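## Task

The left gripper starts out holding a hanger. Put it on the rail so that it hangs from its hook. Any other hanger already there must still be on the rail at the end. The rack is free-standing, so it must stay where it is; if it tilts beyond a small amount, the scene stops immediately as a failure. A result that holds only because the robot is still supporting it does not count. At the end, open the gripper and pull away.

## Robot and tools

Robot: two 6-joint arms, left_arm and right_arm, each ending in a two-finger gripper. Scene frame: origin on the table top midway between the arms, +x out over the table, +z up, left_arm on the +y side. Base positions are left_arm (+0.049, +0.308, 0) and right_arm (+0.019, -0.330, 0), each turned slightly about z. The names left and right refer to the arms, not to image sides. A gripper's fingers point along its own +z, and they open and close along its own y. The reported end_effector_position is the spot between the finger pads, about 1 cm short of the tips. Joint limits (rad): waist -2.618 to 3.054, shoulder 0.000 to 3.142, elbow 0.000 to 3.142, wrist pitch -1.571 to 1.571, wrist yaw -1.571 to 1.571, wrist roll -2.094 to 2.094. An elbow never fully straightens.

The row format is shared by execute_actions and move. A row has 14 numbers in [-1, 1], covering both arms even when one is idle: dx, dy, dz, rx, ry, rz, opening for left_arm, followed by those seven for right_arm. dx..rz form an offset, not a pose. The offset is taken from that gripper's measured pose at the start of the action and is expressed in the gripper's own axes. A value of 1.0 stands for 0.6 m of travel or 180 degrees of turn. rx, ry, rz make up a single rotation vector. Opening is absolute: +1 is fully open (0.094 m) and -1 is closed. A row may carry 12 extra numbers from 0 to 1. These are stiffness scales on each joint's position gain, left_arm's 6 then right_arm's 6, in Joint positions order. They stay in force until changed.

execute_actions(actions): a list of actions. Each action is a table of up to 15 rows, one row per 1/30 s step, and an action lasts 0.5 s. If a table is short, its final row repeats. Every row in an action is measured from the same start pose, not from the row before. For the first action of a call, that start is the last pose reported in the scene. An empty list simply returns the state and images. At each step the command is clipped to within 70 mm and 16 degrees of the measured pose. After an action the arm goes no further than its last clipped pose, so a long motion needs several actions. When position and orientation conflict, the controller favours position.

move(target, speed, blocking): target is one 14-number row of offsets from the pose in the latest result that showed one. Each gripper travels a straight line, and both arrive together, taking 0.5 to 10 s; anything longer is cut off at 10 s. speed is in m/s, from 0.002 to 0.5 with a default of 0.25, and turning is capped at twice that value in rad/s. Motion does not slow for obstacles or for the other arm. Grippers lag, drift, and can overshoot speed, worst near full reach. Opening is sent as the move begins. The result adds a move: line with the ending (done, off_target, moving, held, fault), any limits (paced means the pose was clipped; held means a check blocked steps, possibly followed by a fast surge), and each gripper's remaining distance. With blocking=false the call returns after 0.5 s. Until a result shows that move finished, use wait or stop; other moves and actions are refused.

wait(seconds, 0 to 10) lets time pass while each arm holds its command. stop() brakes the current move; it needs some braking room, and the fingers keep moving. zoom_image(camera, region=[x0,y0,x1,y1], pixels, at most 504x504) enlarges part of the latest image. Cameras: cam_head_left, cam_head_right, cam_high, cam_low, cam_left_wrist, cam_right_wrist, each 504x504. read_manual gives only licence text. finished_scene(scene) ends scene 1 or 2 for good and reports success. A reply with no tool call ends all remaining scenes.

Results: the state line gives each gripper's position (m) and quat_wxyz in the scene frame. Printed positions can be off, more at long reach. Hand target lines show where the controller is now driving each gripper. Step readings and HELD marks appear after actions. pose unreachable means a clearance check altered that arm's command. grip_measured is the finger opening on the command scale. Arms tend to settle a centimetre or more low, and zero offsets let them sag. To hold an arm still, send a correcting offset back to the wanted pose in the first call of a reply, then zeros afterwards, aiming higher if it still droops. MOTOR HOT appears at 75 °C. At 90 °C that arm stops for 10 s, and at 100 °C it goes limp and falls; both are reported as OVER-TEMPERATURE FAULT. The robot keeps holding the last command while you think.

Gripping: to keep the hanger firmly held, command an opening about 0.03 below grip_measured. To release, send +1, then back the gripper away.

Avoid: tipping or shoving the rack, knocking other hangers off the rail, dropping the hanger, knocking anything off the table, letting the arms collide, and fast contacts or targets set far beyond a contact point, since both raise the force. Lower the hook gently over the rail, check with cameras that it sits on its own, then let go and retreat.

Each tool is called after ">>>" by a JSON object that holds its "fn" and its "kwargs".

## Session

>>> {"fn": "execute_actions", "kwargs": {"actions": []}}

Scene clock: 0.00 s.
left_arm: end_effector_position=(+0.3270, -0.0713, +0.3892) grip_measured=-0.847 end_effector_quat_wxyz=(+0.527, +0.198, +0.814, -0.143) | right_arm: end_effector_position=(+0.4011, -0.2789, +0.4067) grip_measured=+1.000 end_effector_quat_wxyz=(+0.702, -0.049, +0.708, +0.050)
Joint positions: left_arm=[-1.347  1.657  1.882 -0.73  -0.584 -0.322  0.007] | right_arm=[ 0.007  1.064  1.061 -0.006 -0.016  0.002  0.094]
Joint velocities: left_arm=[-0.022 -0.002 -0.012 -0.022 -0.081  0.081  0.   ] | right_arm=[-0.022  0.007 -0.007  0.007  0.037  0.037  0.   ]
Joint torques (N m, as the arm reports them, + toward a larger angle): no reading
Hand target (left_arm): +0.326, -0.068, +0.403; +0.538, +0.188, +0.807, -0.153
Hand target (right_arm): +0.398, -0.279, +0.414; +0.709, -0.048, +0.702, +0.051
Joint stiffness scale: left_arm=[1. 1. 1. 1. 1. 1.] | right_arm=[1. 1. 1. 1. 1. 1.]

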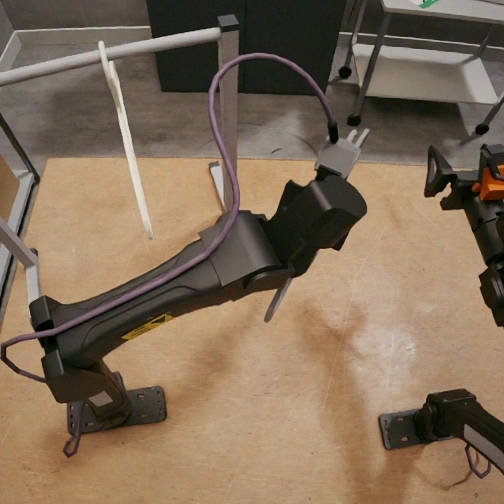

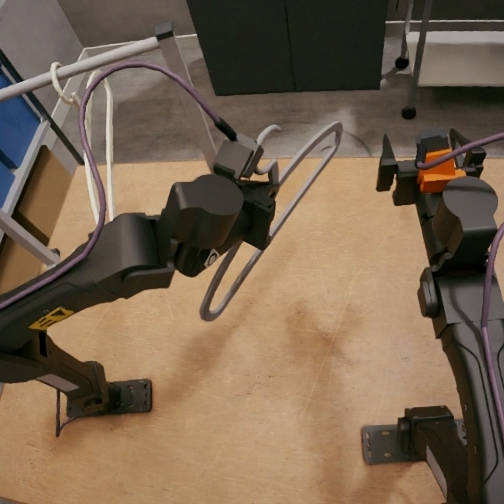

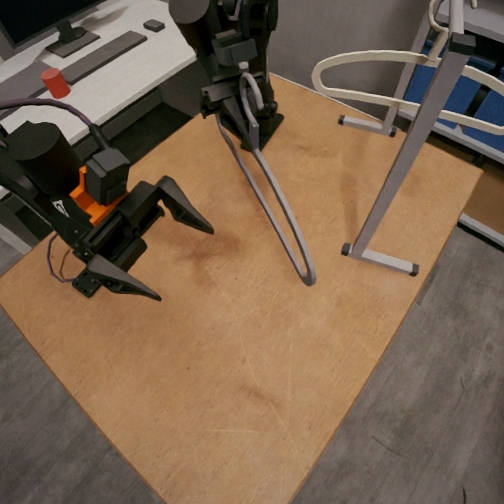

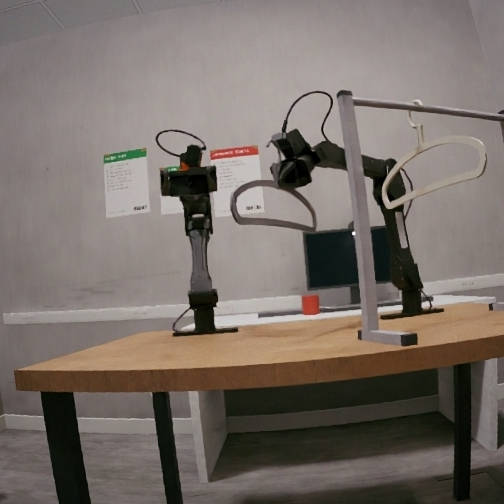

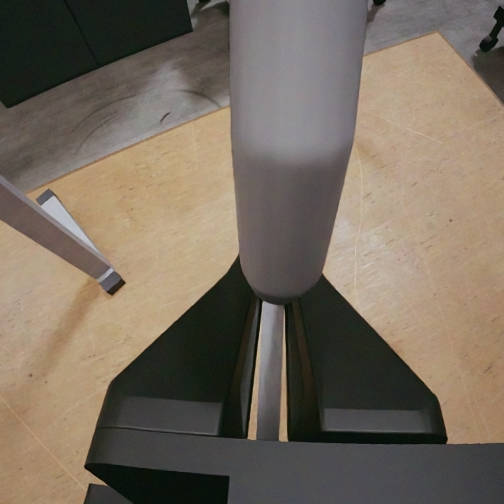

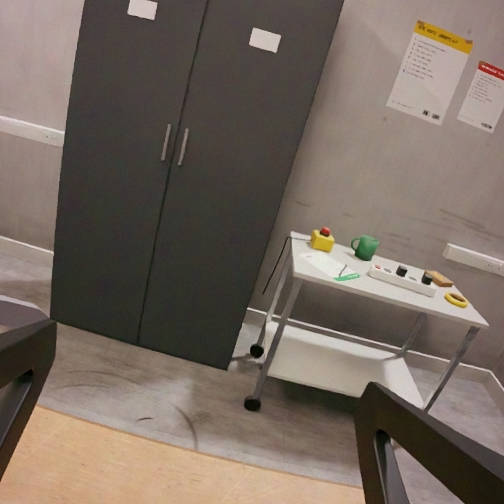

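>>> {"fn": "zoom_image", "kwargs": {"camera": "cam_head_right", "region": [190,90,370,270]}}

>>> {"fn": "zoom_image", "kwargs": {"camera": "cam_high", "region": [170,30,330,190]}}

>>> {"fn": "zoom_image", "kwargs": {"camera": "cam_low", "region": [210,80,500,250]}}

Region (190, 90, 370, 270) of cam_head_right's 504x504 image, scaled by 2.800, with more detail than that image has.

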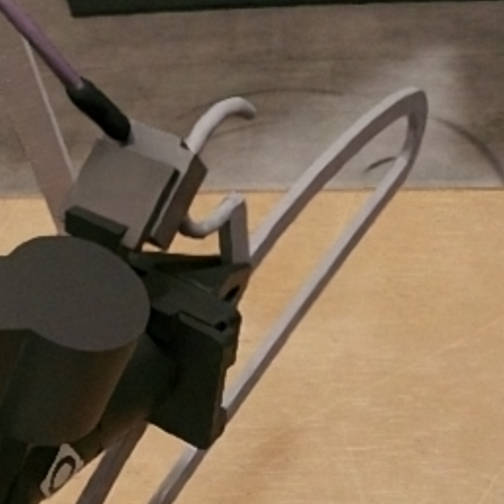

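Region (170, 30, 330, 190) of cam_high's 504x504 image, scaled by 3.150, with more detail than that image has.

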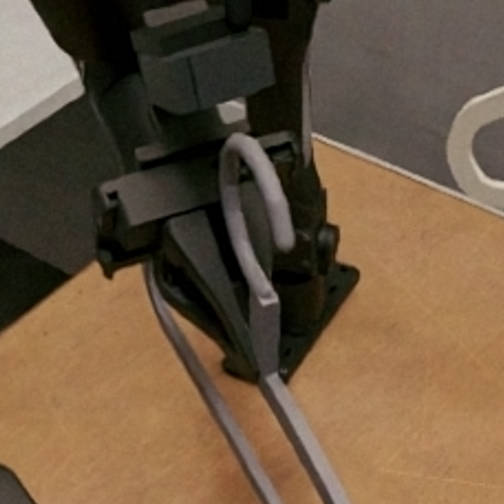

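Region (210, 80, 500, 250) of cam_low's 504x504 image, scaled by 1.738, with more detail than that image has; it fills the top 295 rows of this view, and the rest is white.

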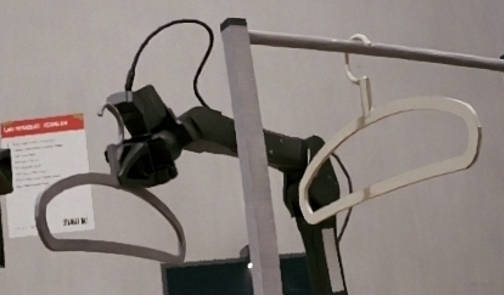

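>>> {"fn": "move", "kwargs": {"target": [-0.022,0.015,-0.24,-0.209,-0.005,-0.092,-1,0,0,0,0,0,0,1], "speed": 0.1}}

Scene clock: 48.33 s.
left_arm: end_effector_position=(+0.2236, -0.0138, +0.4456) grip_measured=-0.871 end_effector_quat_wxyz=(+0.601, +0.014, +0.795, -0.082) | right_arm: end_effector_position=(+0.4011, -0.2789, +0.4067) grip_measured=+1.000 end_effector_quat_wxyz=(+0.702, -0.049, +0.708, +0.050)
Joint positions: left_arm=[-1.754  1.797  2.334 -1.563 -1.257 -1.122  0.006] | right_arm=[ 0.007  1.064  1.061 -0.006 -0.016  0.002  0.094]
Joint velocities: left_arm=[-0.017 -0.012 -0.007 -0.037 -0.037 -0.022 -0.001] | right_arm=[ 0.002 -0.002 -0.007  0.007 -0.007  0.022  0.   ]
Joint torques (N m, as the arm reports them, + toward a larger angle): left_arm=[-0.7  -9.54  5.11  0.79 -1.04 -0.09] | right_arm=[ 0.04 -2.69  8.37  1.97  0.   -0.02]
Hand target (left_arm): +0.223, -0.002, +0.458; +0.615, +0.001, +0.784, -0.088
Hand target (right_arm): +0.401, -0.279, +0.407; +0.702, -0.049, +0.708, +0.050
Off the commanded pose (left_arm): 0.018 m, 22 deg; orientation clipped at the last step of the last action.
Off the commanded pose (right_arm): 0.000 m, 0 deg.
Joint stiffness scale: left_arm=[1. 1. 1. 1. 1. 1.] | right_arm=[1. 1. 1. 1. 1. 1.]
joint sent to its limit (left arm) — the command would take joint 4 (wrist pitch) past its lower limit, so that joint was sent only as far as its limit.
move: off_target (left_arm); limits=paced
camera_calibration (this result's frames):
cam_left_wrist: T_world_to_cam=[[-0.0622892, -0.992785, 0.102462, -0.0420419], [-0.877598, 0.0055885, -0.479365, 0.413638], [0.475333, -0.11978, -0.871614, 0.401933], [0, 0, 0, 1]] pos_world=[0.169337, 0.00409335, 0.552922]

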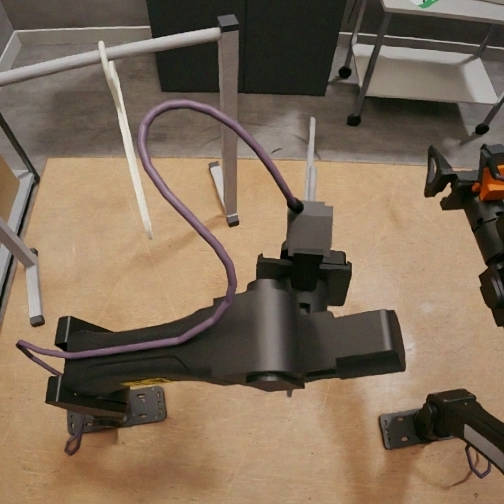

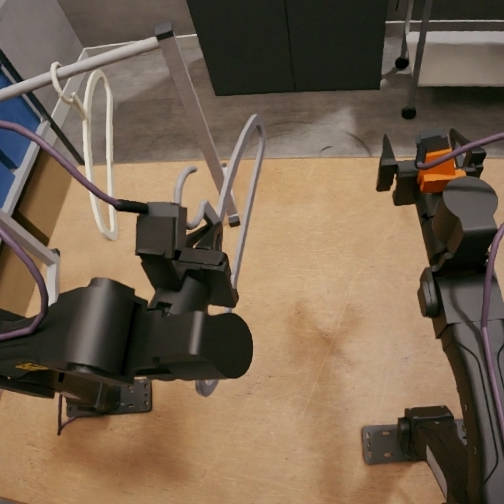

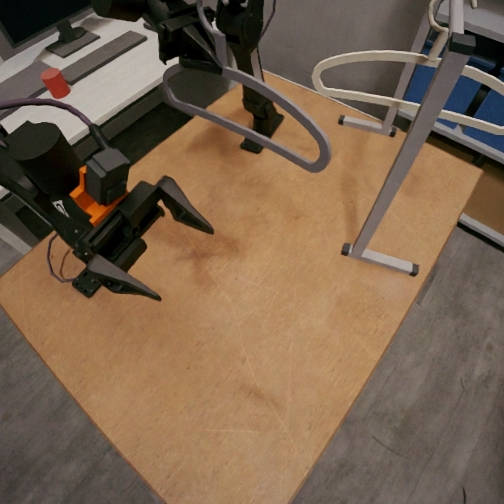

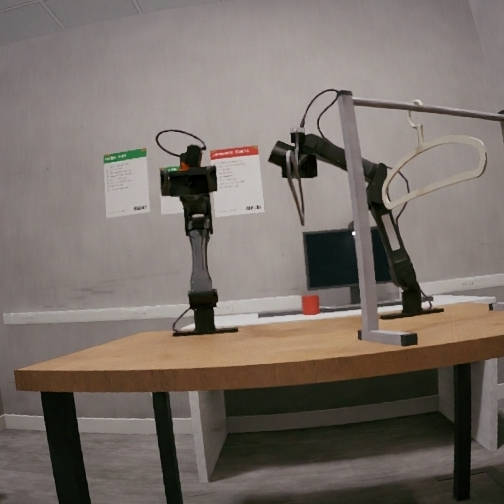

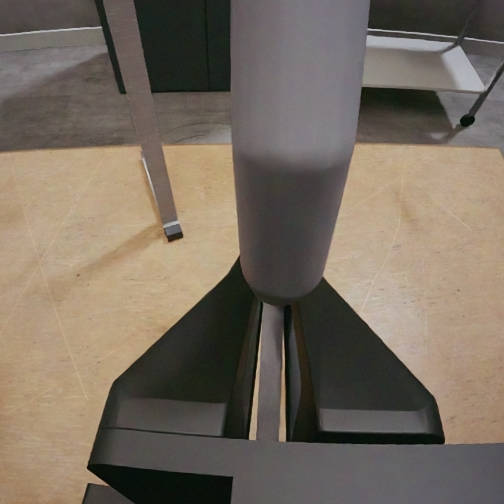

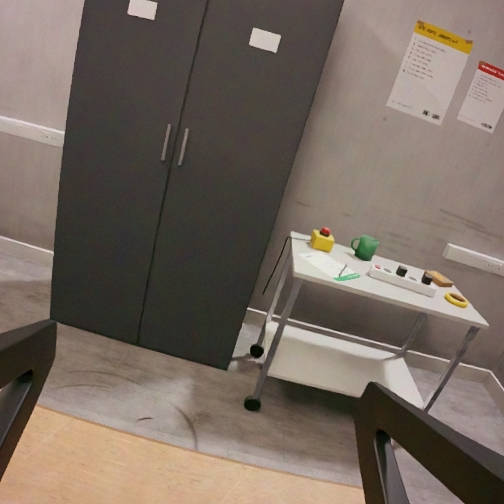

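>>> {"fn": "move", "kwargs": {"target": [-0.048,0.262,-0.03,0,0,0,-1,0,0,0,0,0,0,1], "speed": 0.08}}

Scene clock: 56.10 s.
left_arm: end_effector_position=(+0.2308, +0.1398, +0.4593) grip_measured=-0.871 end_effector_quat_wxyz=(+0.594, +0.024, +0.800, -0.081) | right_arm: end_effector_position=(+0.4011, -0.2789, +0.4067) grip_measured=+1.000 end_effector_quat_wxyz=(+0.702, -0.049, +0.708, +0.050)
Joint positions: left_arm=[-1.678  1.24   1.882 -1.503 -1.19  -0.932  0.006] | right_arm=[ 0.007  1.064  1.061 -0.006 -0.016  0.002  0.094]
Joint velocities: left_arm=[-0.012  0.012 -0.012  0.051 -0.022  0.125 -0.   ] | right_arm=[-0.002  0.002  0.007 -0.007 -0.051 -0.022  0.   ]
Joint torques (N m, as the arm reports them, + toward a larger angle): left_arm=[ 0.82 -3.19  4.21  1.23 -0.71  0.09] | right_arm=[-0.04 -2.7   8.31  1.97  0.   -0.03]
Hand target (left_arm): +0.233, +0.146, +0.463; +0.601, +0.013, +0.795, -0.081
Hand target (right_arm): +0.401, -0.279, +0.407; +0.702, -0.049, +0.708, +0.050
Off the commanded pose (left_arm): 0.007 m, 2 deg.
Off the commanded pose (right_arm): 0.000 m, 0 deg.
Joint stiffness scale: left_arm=[1. 1. 1. 1. 1. 1.] | right_arm=[1. 1. 1. 1. 1. 1.]
move: done
camera_calibration (this result's frames):
cam_left_wrist: T_world_to_cam=[[-0.0764422, -0.993054, 0.0894497, 0.118706], [-0.885198, 0.0263024, -0.464471, 0.417713], [0.458892, -0.114686, -0.881059, 0.436332], [0, 0, 0, 1]] pos_world=[0.178604, 0.156936, 0.567831]

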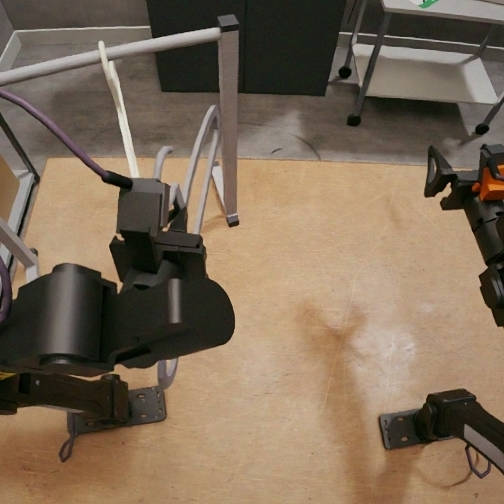

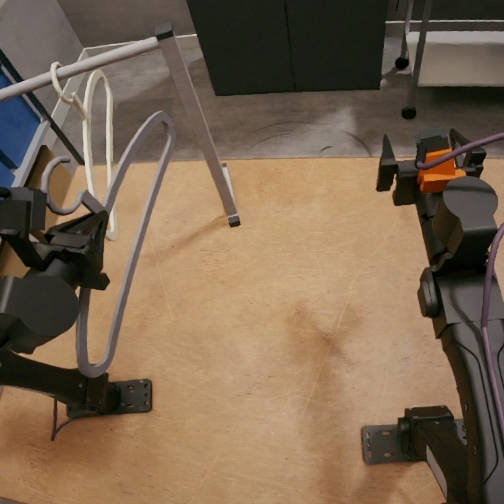

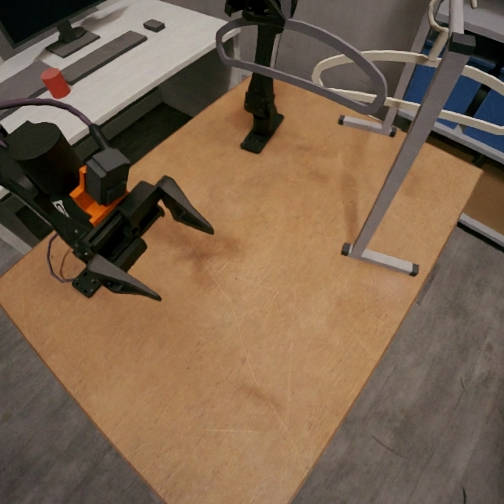

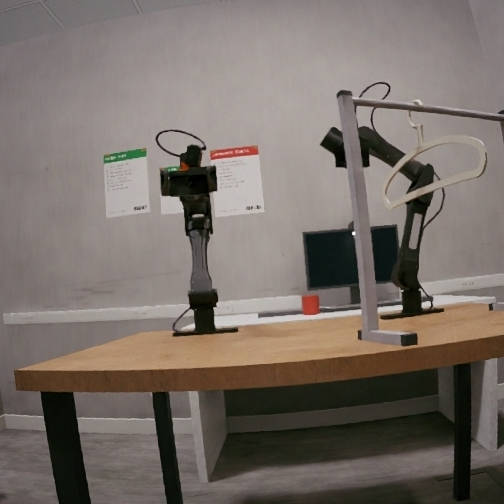

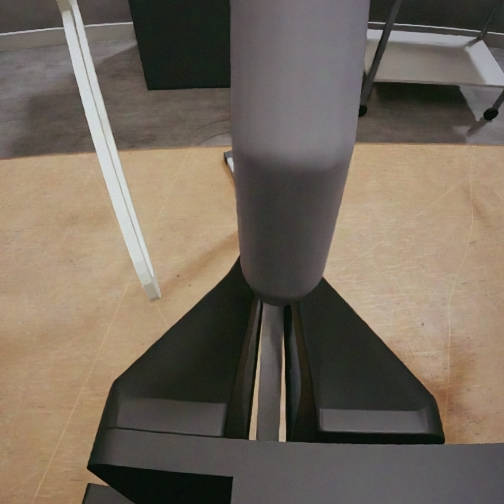

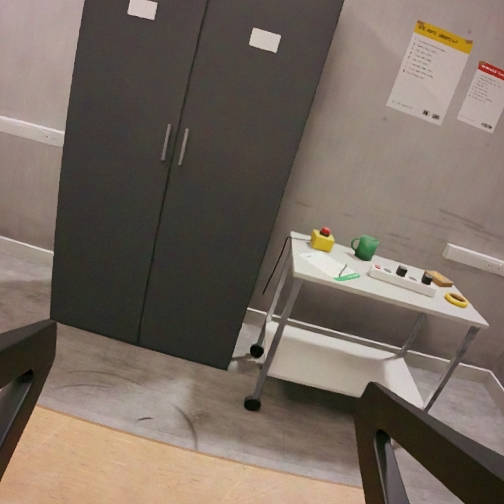

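>>> {"fn": "move", "kwargs": {"target": [-0.108,0.052,0.295,-0.04,-0.004,-0.011,-1,0,0,0,0,0,0,1], "speed": 0.08}}

>>> {"fn": "zoom_image", "kwargs": {"camera": "cam_high", "region": [280,0,504,200]}}

>>> {"fn": "zoom_image", "kwargs": {"camera": "cam_low", "region": [300,60,504,220]}}

Scene clock: 72.03 s.
left_arm: end_effector_position=(+0.4172, +0.1415, +0.4465) grip_measured=-0.871 end_effector_quat_wxyz=(+0.579, -0.012, +0.815, -0.022) | right_arm: end_effector_position=(+0.4011, -0.2789, +0.4067) grip_measured=+1.000 end_effector_quat_wxyz=(+0.702, -0.049, +0.708, +0.050)
Joint positions: left_arm=[-0.882  1.466  1.874 -0.823 -0.618 -0.303  0.006] | right_arm=[ 0.007  1.064  1.061 -0.006 -0.016  0.002  0.094]
Joint velocities: left_arm=[ 0.002 -0.017  0.007 -0.066  0.007 -0.081 -0.   ] | right_arm=[-0.007  0.002  0.012  0.037 -0.007 -0.081  0.   ]
Joint torques (N m, as the arm reports them, + toward a larger angle): left_arm=[ 0.74 -5.3  10.76  1.94 -0.21  0.1 ] | right_arm=[-0.03 -2.71  8.38  1.96 -0.02 -0.02]
Hand target (left_arm): +0.418, +0.145, +0.471; +0.604, -0.025, +0.796, -0.038
Hand target (right_arm): +0.401, -0.279, +0.407; +0.702, -0.049, +0.708, +0.050
Off the commanded pose (left_arm): 0.022 m, 4 deg.
Off the commanded pose (right_arm): 0.000 m, 0 deg.
Joint stiffness scale: left_arm=[1. 1. 1. 1. 1. 1.] | right_arm=[1. 1. 1. 1. 1. 1.]
move: off_target (left_arm)
camera_calibration (this result's frames):
cam_left_wrist: T_world_to_cam=[[0.0508819, -0.998096, 0.034874, 0.107772], [-0.902608, -0.0609034, -0.426133, 0.579204], [0.427445, -0.00979515, -0.903988, 0.34825], [0, 0, 0, 1]] pos_world=[0.368453, 0.146253, 0.557873]

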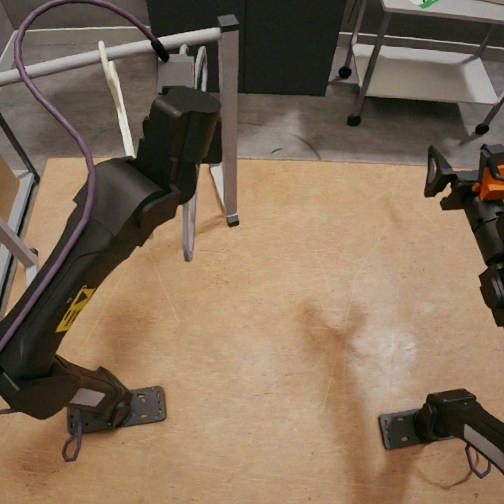

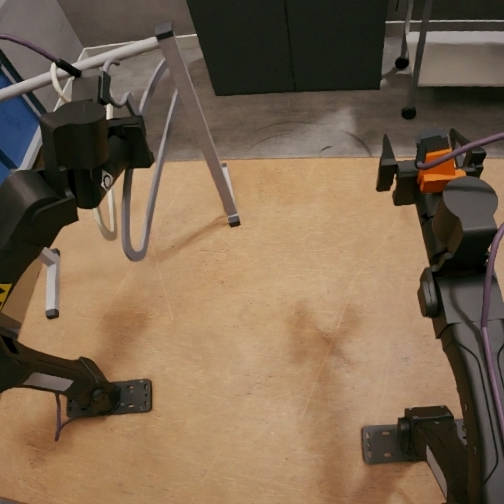

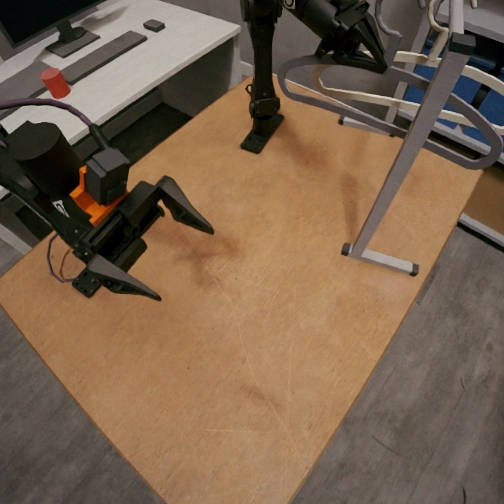

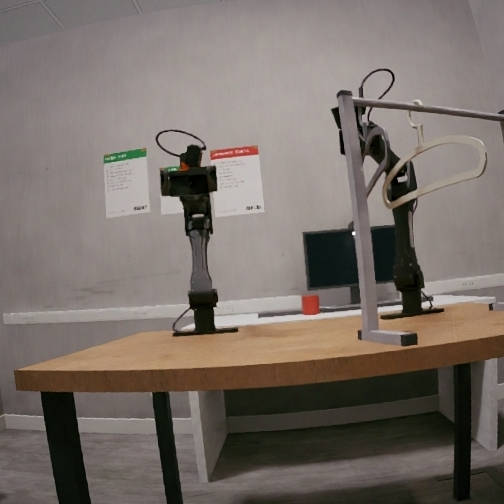

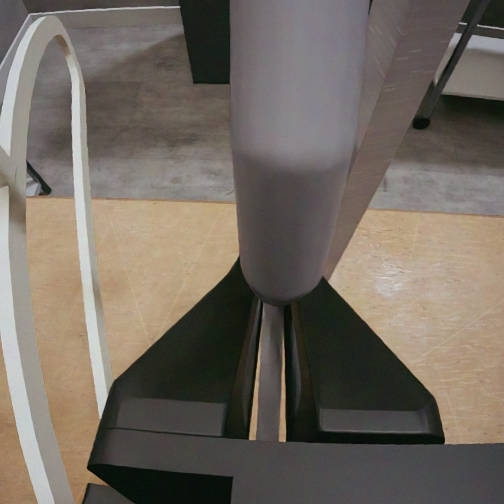

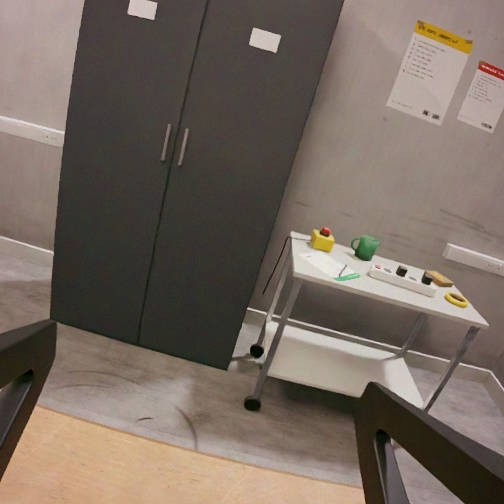

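Region (280, 0, 504, 200) of cam_high's 504x504 image, scaled by 2.250, with more detail than that image has; it fills the top 450 rows of this view, and the rest is white.

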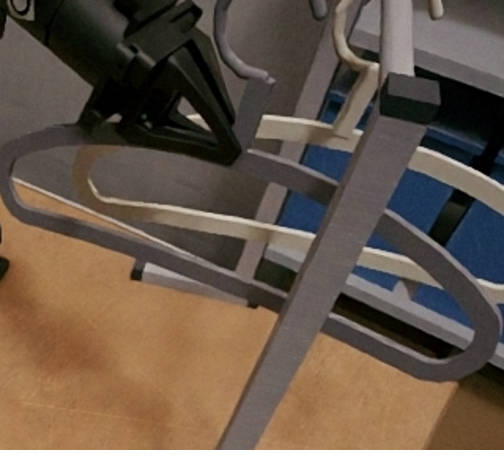

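Region (300, 60, 504, 220) of cam_low's 504x504 image, scaled by 2.471, with more detail than that image has; it fills the top 395 rows of this view, and the rest is white.

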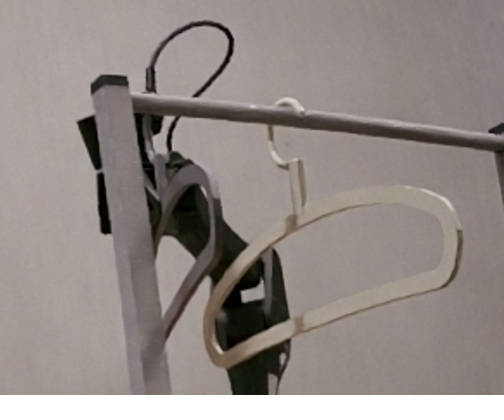

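>>> {"fn": "move", "kwargs": {"target": [-0.08,0.035,-0.02,0,0,0,-1,0,0,0,0,0,0,1], "speed": 0.05}}

>>> {"fn": "zoom_image", "kwargs": {"camera": "cam_head_right", "region": [30,10,200,180]}}

>>> {"fn": "zoom_image", "kwargs": {"camera": "cam_low", "region": [300,60,504,220]}}

Scene clock: 80.27 s.
left_arm: end_effector_position=(+0.4213, +0.1598, +0.4798) grip_measured=-0.871 end_effector_quat_wxyz=(+0.564, -0.004, +0.826, -0.016) | right_arm: end_effector_position=(+0.4011, -0.2789, +0.4067) grip_measured=+1.000 end_effector_quat_wxyz=(+0.702, -0.049, +0.708, +0.050)
Joint positions: left_arm=[-0.809  1.588  2.212 -1.062 -0.543 -0.271  0.006] | right_arm=[ 0.007  1.064  1.061 -0.006 -0.016  0.002  0.094]
Joint velocities: left_arm=[ 0.002  0.002  0.002 -0.022 -0.066 -0.007  0.   ] | right_arm=[-0.012 -0.012  0.007 -0.051  0.022 -0.066  0.   ]
Joint torques (N m, as the arm reports them, + toward a larger angle): left_arm=[ 0.77 -5.27  9.33  1.73 -0.17  0.09] | right_arm=[-0.04 -2.71  8.32  1.98  0.   -0.02]
Hand target (left_arm): +0.421, +0.164, +0.495; +0.580, -0.011, +0.814, -0.022
Hand target (right_arm): +0.401, -0.279, +0.407; +0.702, -0.049, +0.708, +0.050
Off the commanded pose (left_arm): 0.016 m, 2 deg.
Off the commanded pose (right_arm): 0.000 m, 0 deg.
Joint stiffness scale: left_arm=[1. 1. 1. 1. 1. 1.] | right_arm=[1. 1. 1. 1. 1. 1.]
move: off_target (left_arm)
camera_calibration (this result's frames):
cam_left_wrist: T_world_to_cam=[[0.0447477, -0.998903, 0.0138352, 0.137517], [-0.917987, -0.0465781, -0.393867, 0.586904], [0.394079, 0.00492406, -0.919063, 0.395692], [0, 0, 0, 1]] pos_world=[0.376683, 0.162754, 0.592926]

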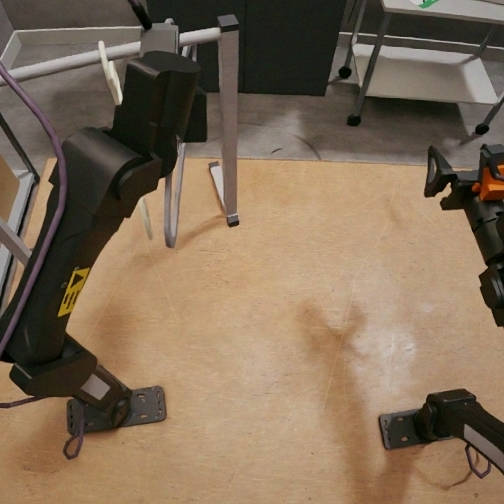

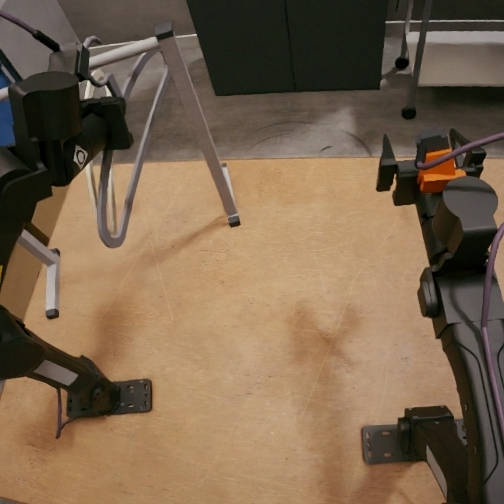

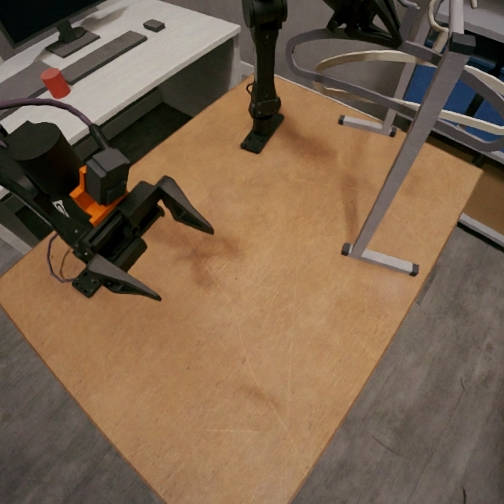

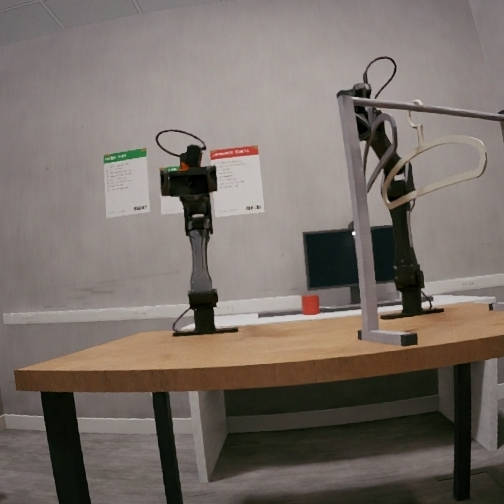

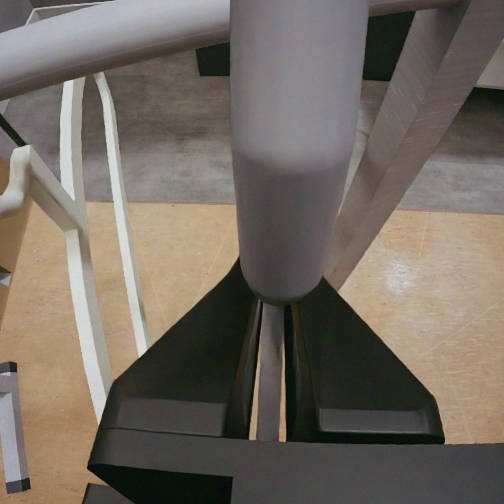

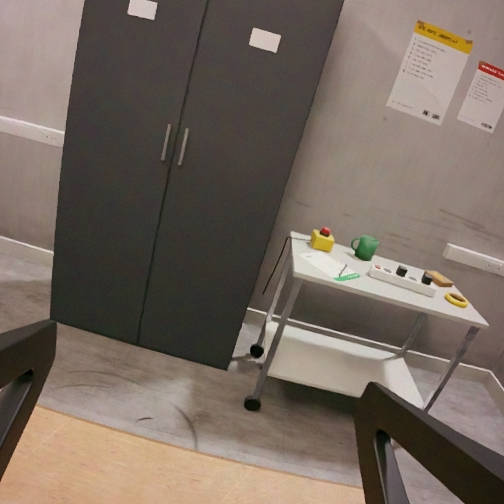

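Region (30, 10, 200, 180) of cam_head_right's 504x504 image, scaled by 2.965, with more detail than that image has.

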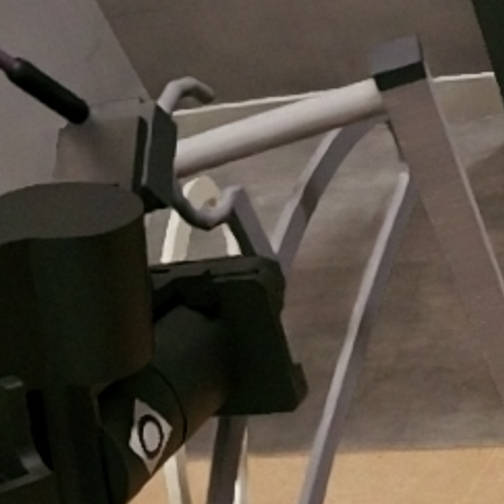

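Region (300, 60, 504, 220) of cam_low's 504x504 image, scaled by 2.471, with more detail than that image has; it fills the top 395 rows of this view, and the rest is white.

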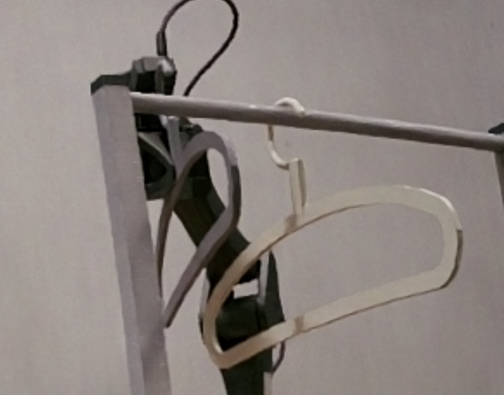

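>>> {"fn": "move", "kwargs": {"target": [-0.055,0.01,0.085,0,0,0,-1,0,0,0,0,0,0,1], "speed": 0.04}}

>>> {"fn": "zoom_image", "kwargs": {"camera": "cam_head_right", "region": [30,0,200,170]}}

>>> {"fn": "zoom_image", "kwargs": {"camera": "cam_low", "region": [300,60,504,220]}}

>>> {"fn": "zoom_image", "kwargs": {"camera": "cam_high", "region": [330,0,504,120]}}

Scene clock: 88.20 s.
left_arm: end_effector_position=(+0.4710, +0.1592, +0.4764) grip_measured=-0.871 end_effector_quat_wxyz=(+0.542, +0.011, +0.840, -0.014) | right_arm: end_effector_position=(+0.4011, -0.2789, +0.4067) grip_measured=+1.000 end_effector_quat_wxyz=(+0.702, -0.049, +0.708, +0.050)
Joint positions: left_arm=[-0.701  1.853  2.595 -1.211 -0.421 -0.217  0.006] | right_arm=[ 0.007  1.064  1.061 -0.006 -0.016  0.002  0.094]
Joint velocities: left_arm=[-0.012  0.022  0.085 -0.11  -0.007  0.037 -0.   ] | right_arm=[ 0.012 -0.002 -0.007  0.066 -0.066 -0.022  0.   ]
Joint torques (N m, as the arm reports them, + toward a larger angle): left_arm=[ 1.57 -6.07  8.36  2.17 -0.28  0.07] | right_arm=[-0.07 -2.72  8.4   1.96  0.   -0.02]
Hand target (left_arm): +0.479, +0.165, +0.491; +0.565, -0.003, +0.825, -0.015
Hand target (right_arm): +0.401, -0.279, +0.407; +0.702, -0.049, +0.708, +0.050
Off the commanded pose (left_arm): 0.019 m, 4 deg.
Off the commanded pose (right_arm): 0.000 m, 0 deg.
Joint stiffness scale: left_arm=[1. 1. 1. 1. 1. 1.] | right_arm=[1. 1. 1. 1. 1. 1.]
move: off_target (left_arm)
camera_calibration (this result's frames):
cam_left_wrist: T_world_to_cam=[[0.0224342, -0.999708, -0.0089901, 0.156244], [-0.938391, -0.0179547, -0.345109, 0.612958], [0.344847, 0.0161785, -0.938519, 0.403615], [0, 0, 0, 1]] pos_world=[0.432503, 0.160674, 0.591743]

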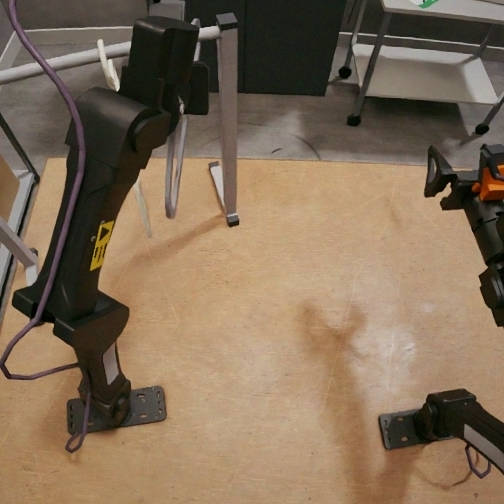

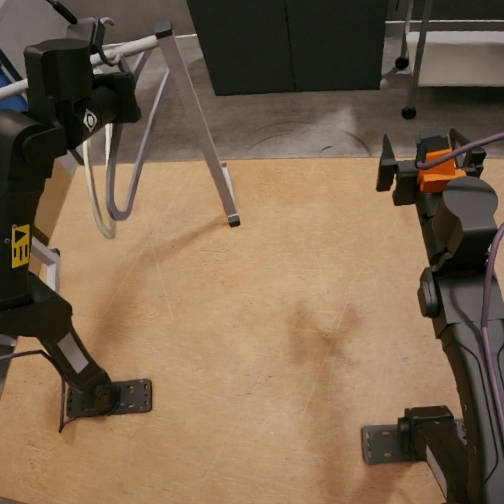

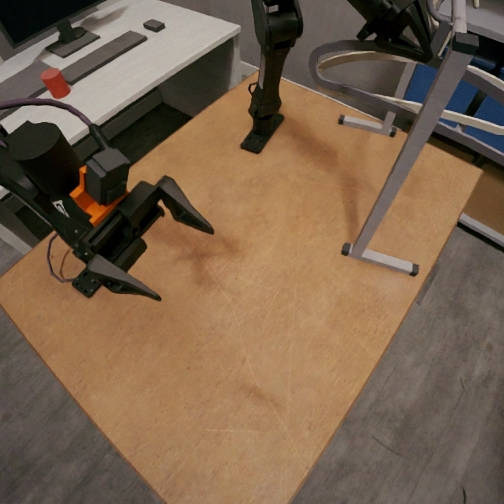

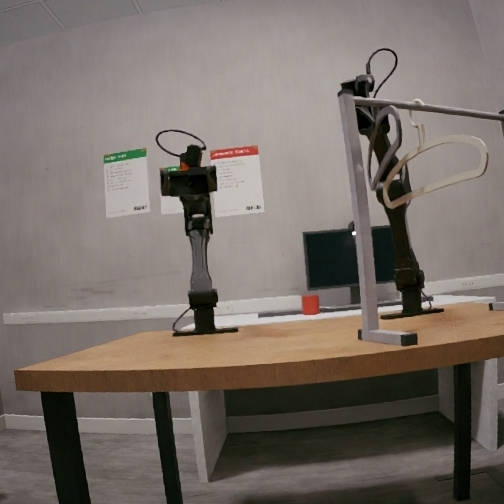

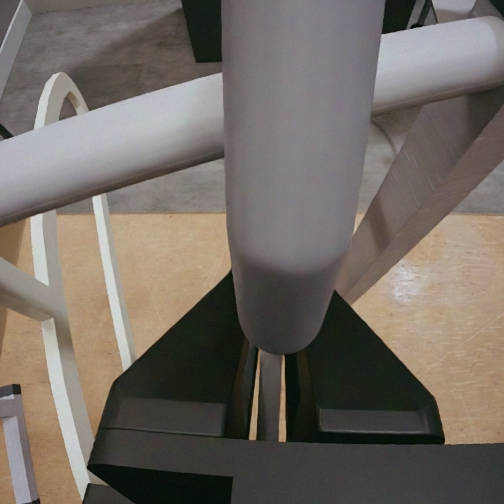

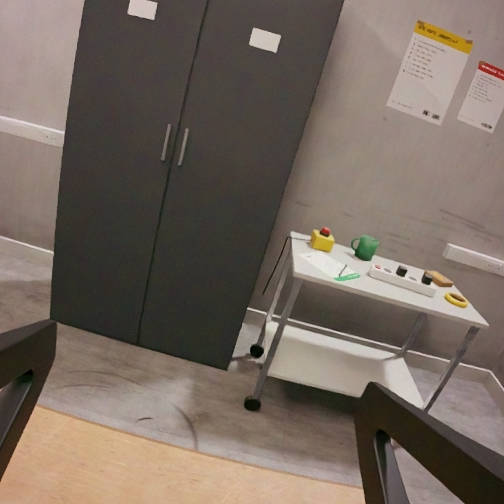

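Region (30, 0, 200, 170) of cam_head_right's 504x504 image, scaled by 2.965, with more detail than that image has.

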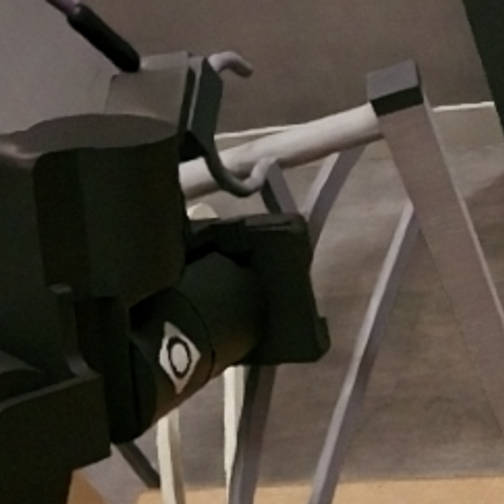

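Region (300, 60, 504, 220) of cam_low's 504x504 image, scaled by 2.471, with more detail than that image has; it fills the top 395 rows of this view, and the rest is white.

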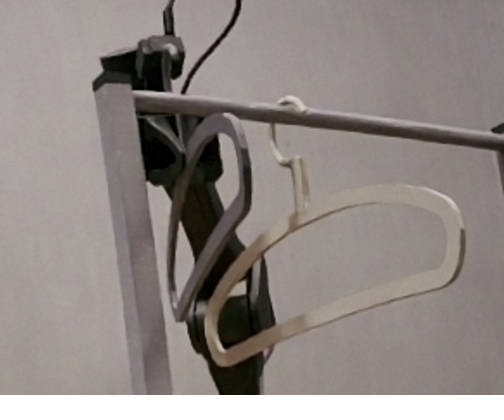

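Region (330, 0, 504, 120) of cam_high's 504x504 image, scaled by 2.897, with more detail than that image has; it fills the top 348 rows of this view, and the rest is white.

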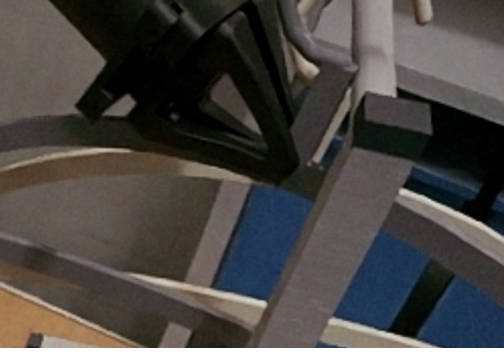

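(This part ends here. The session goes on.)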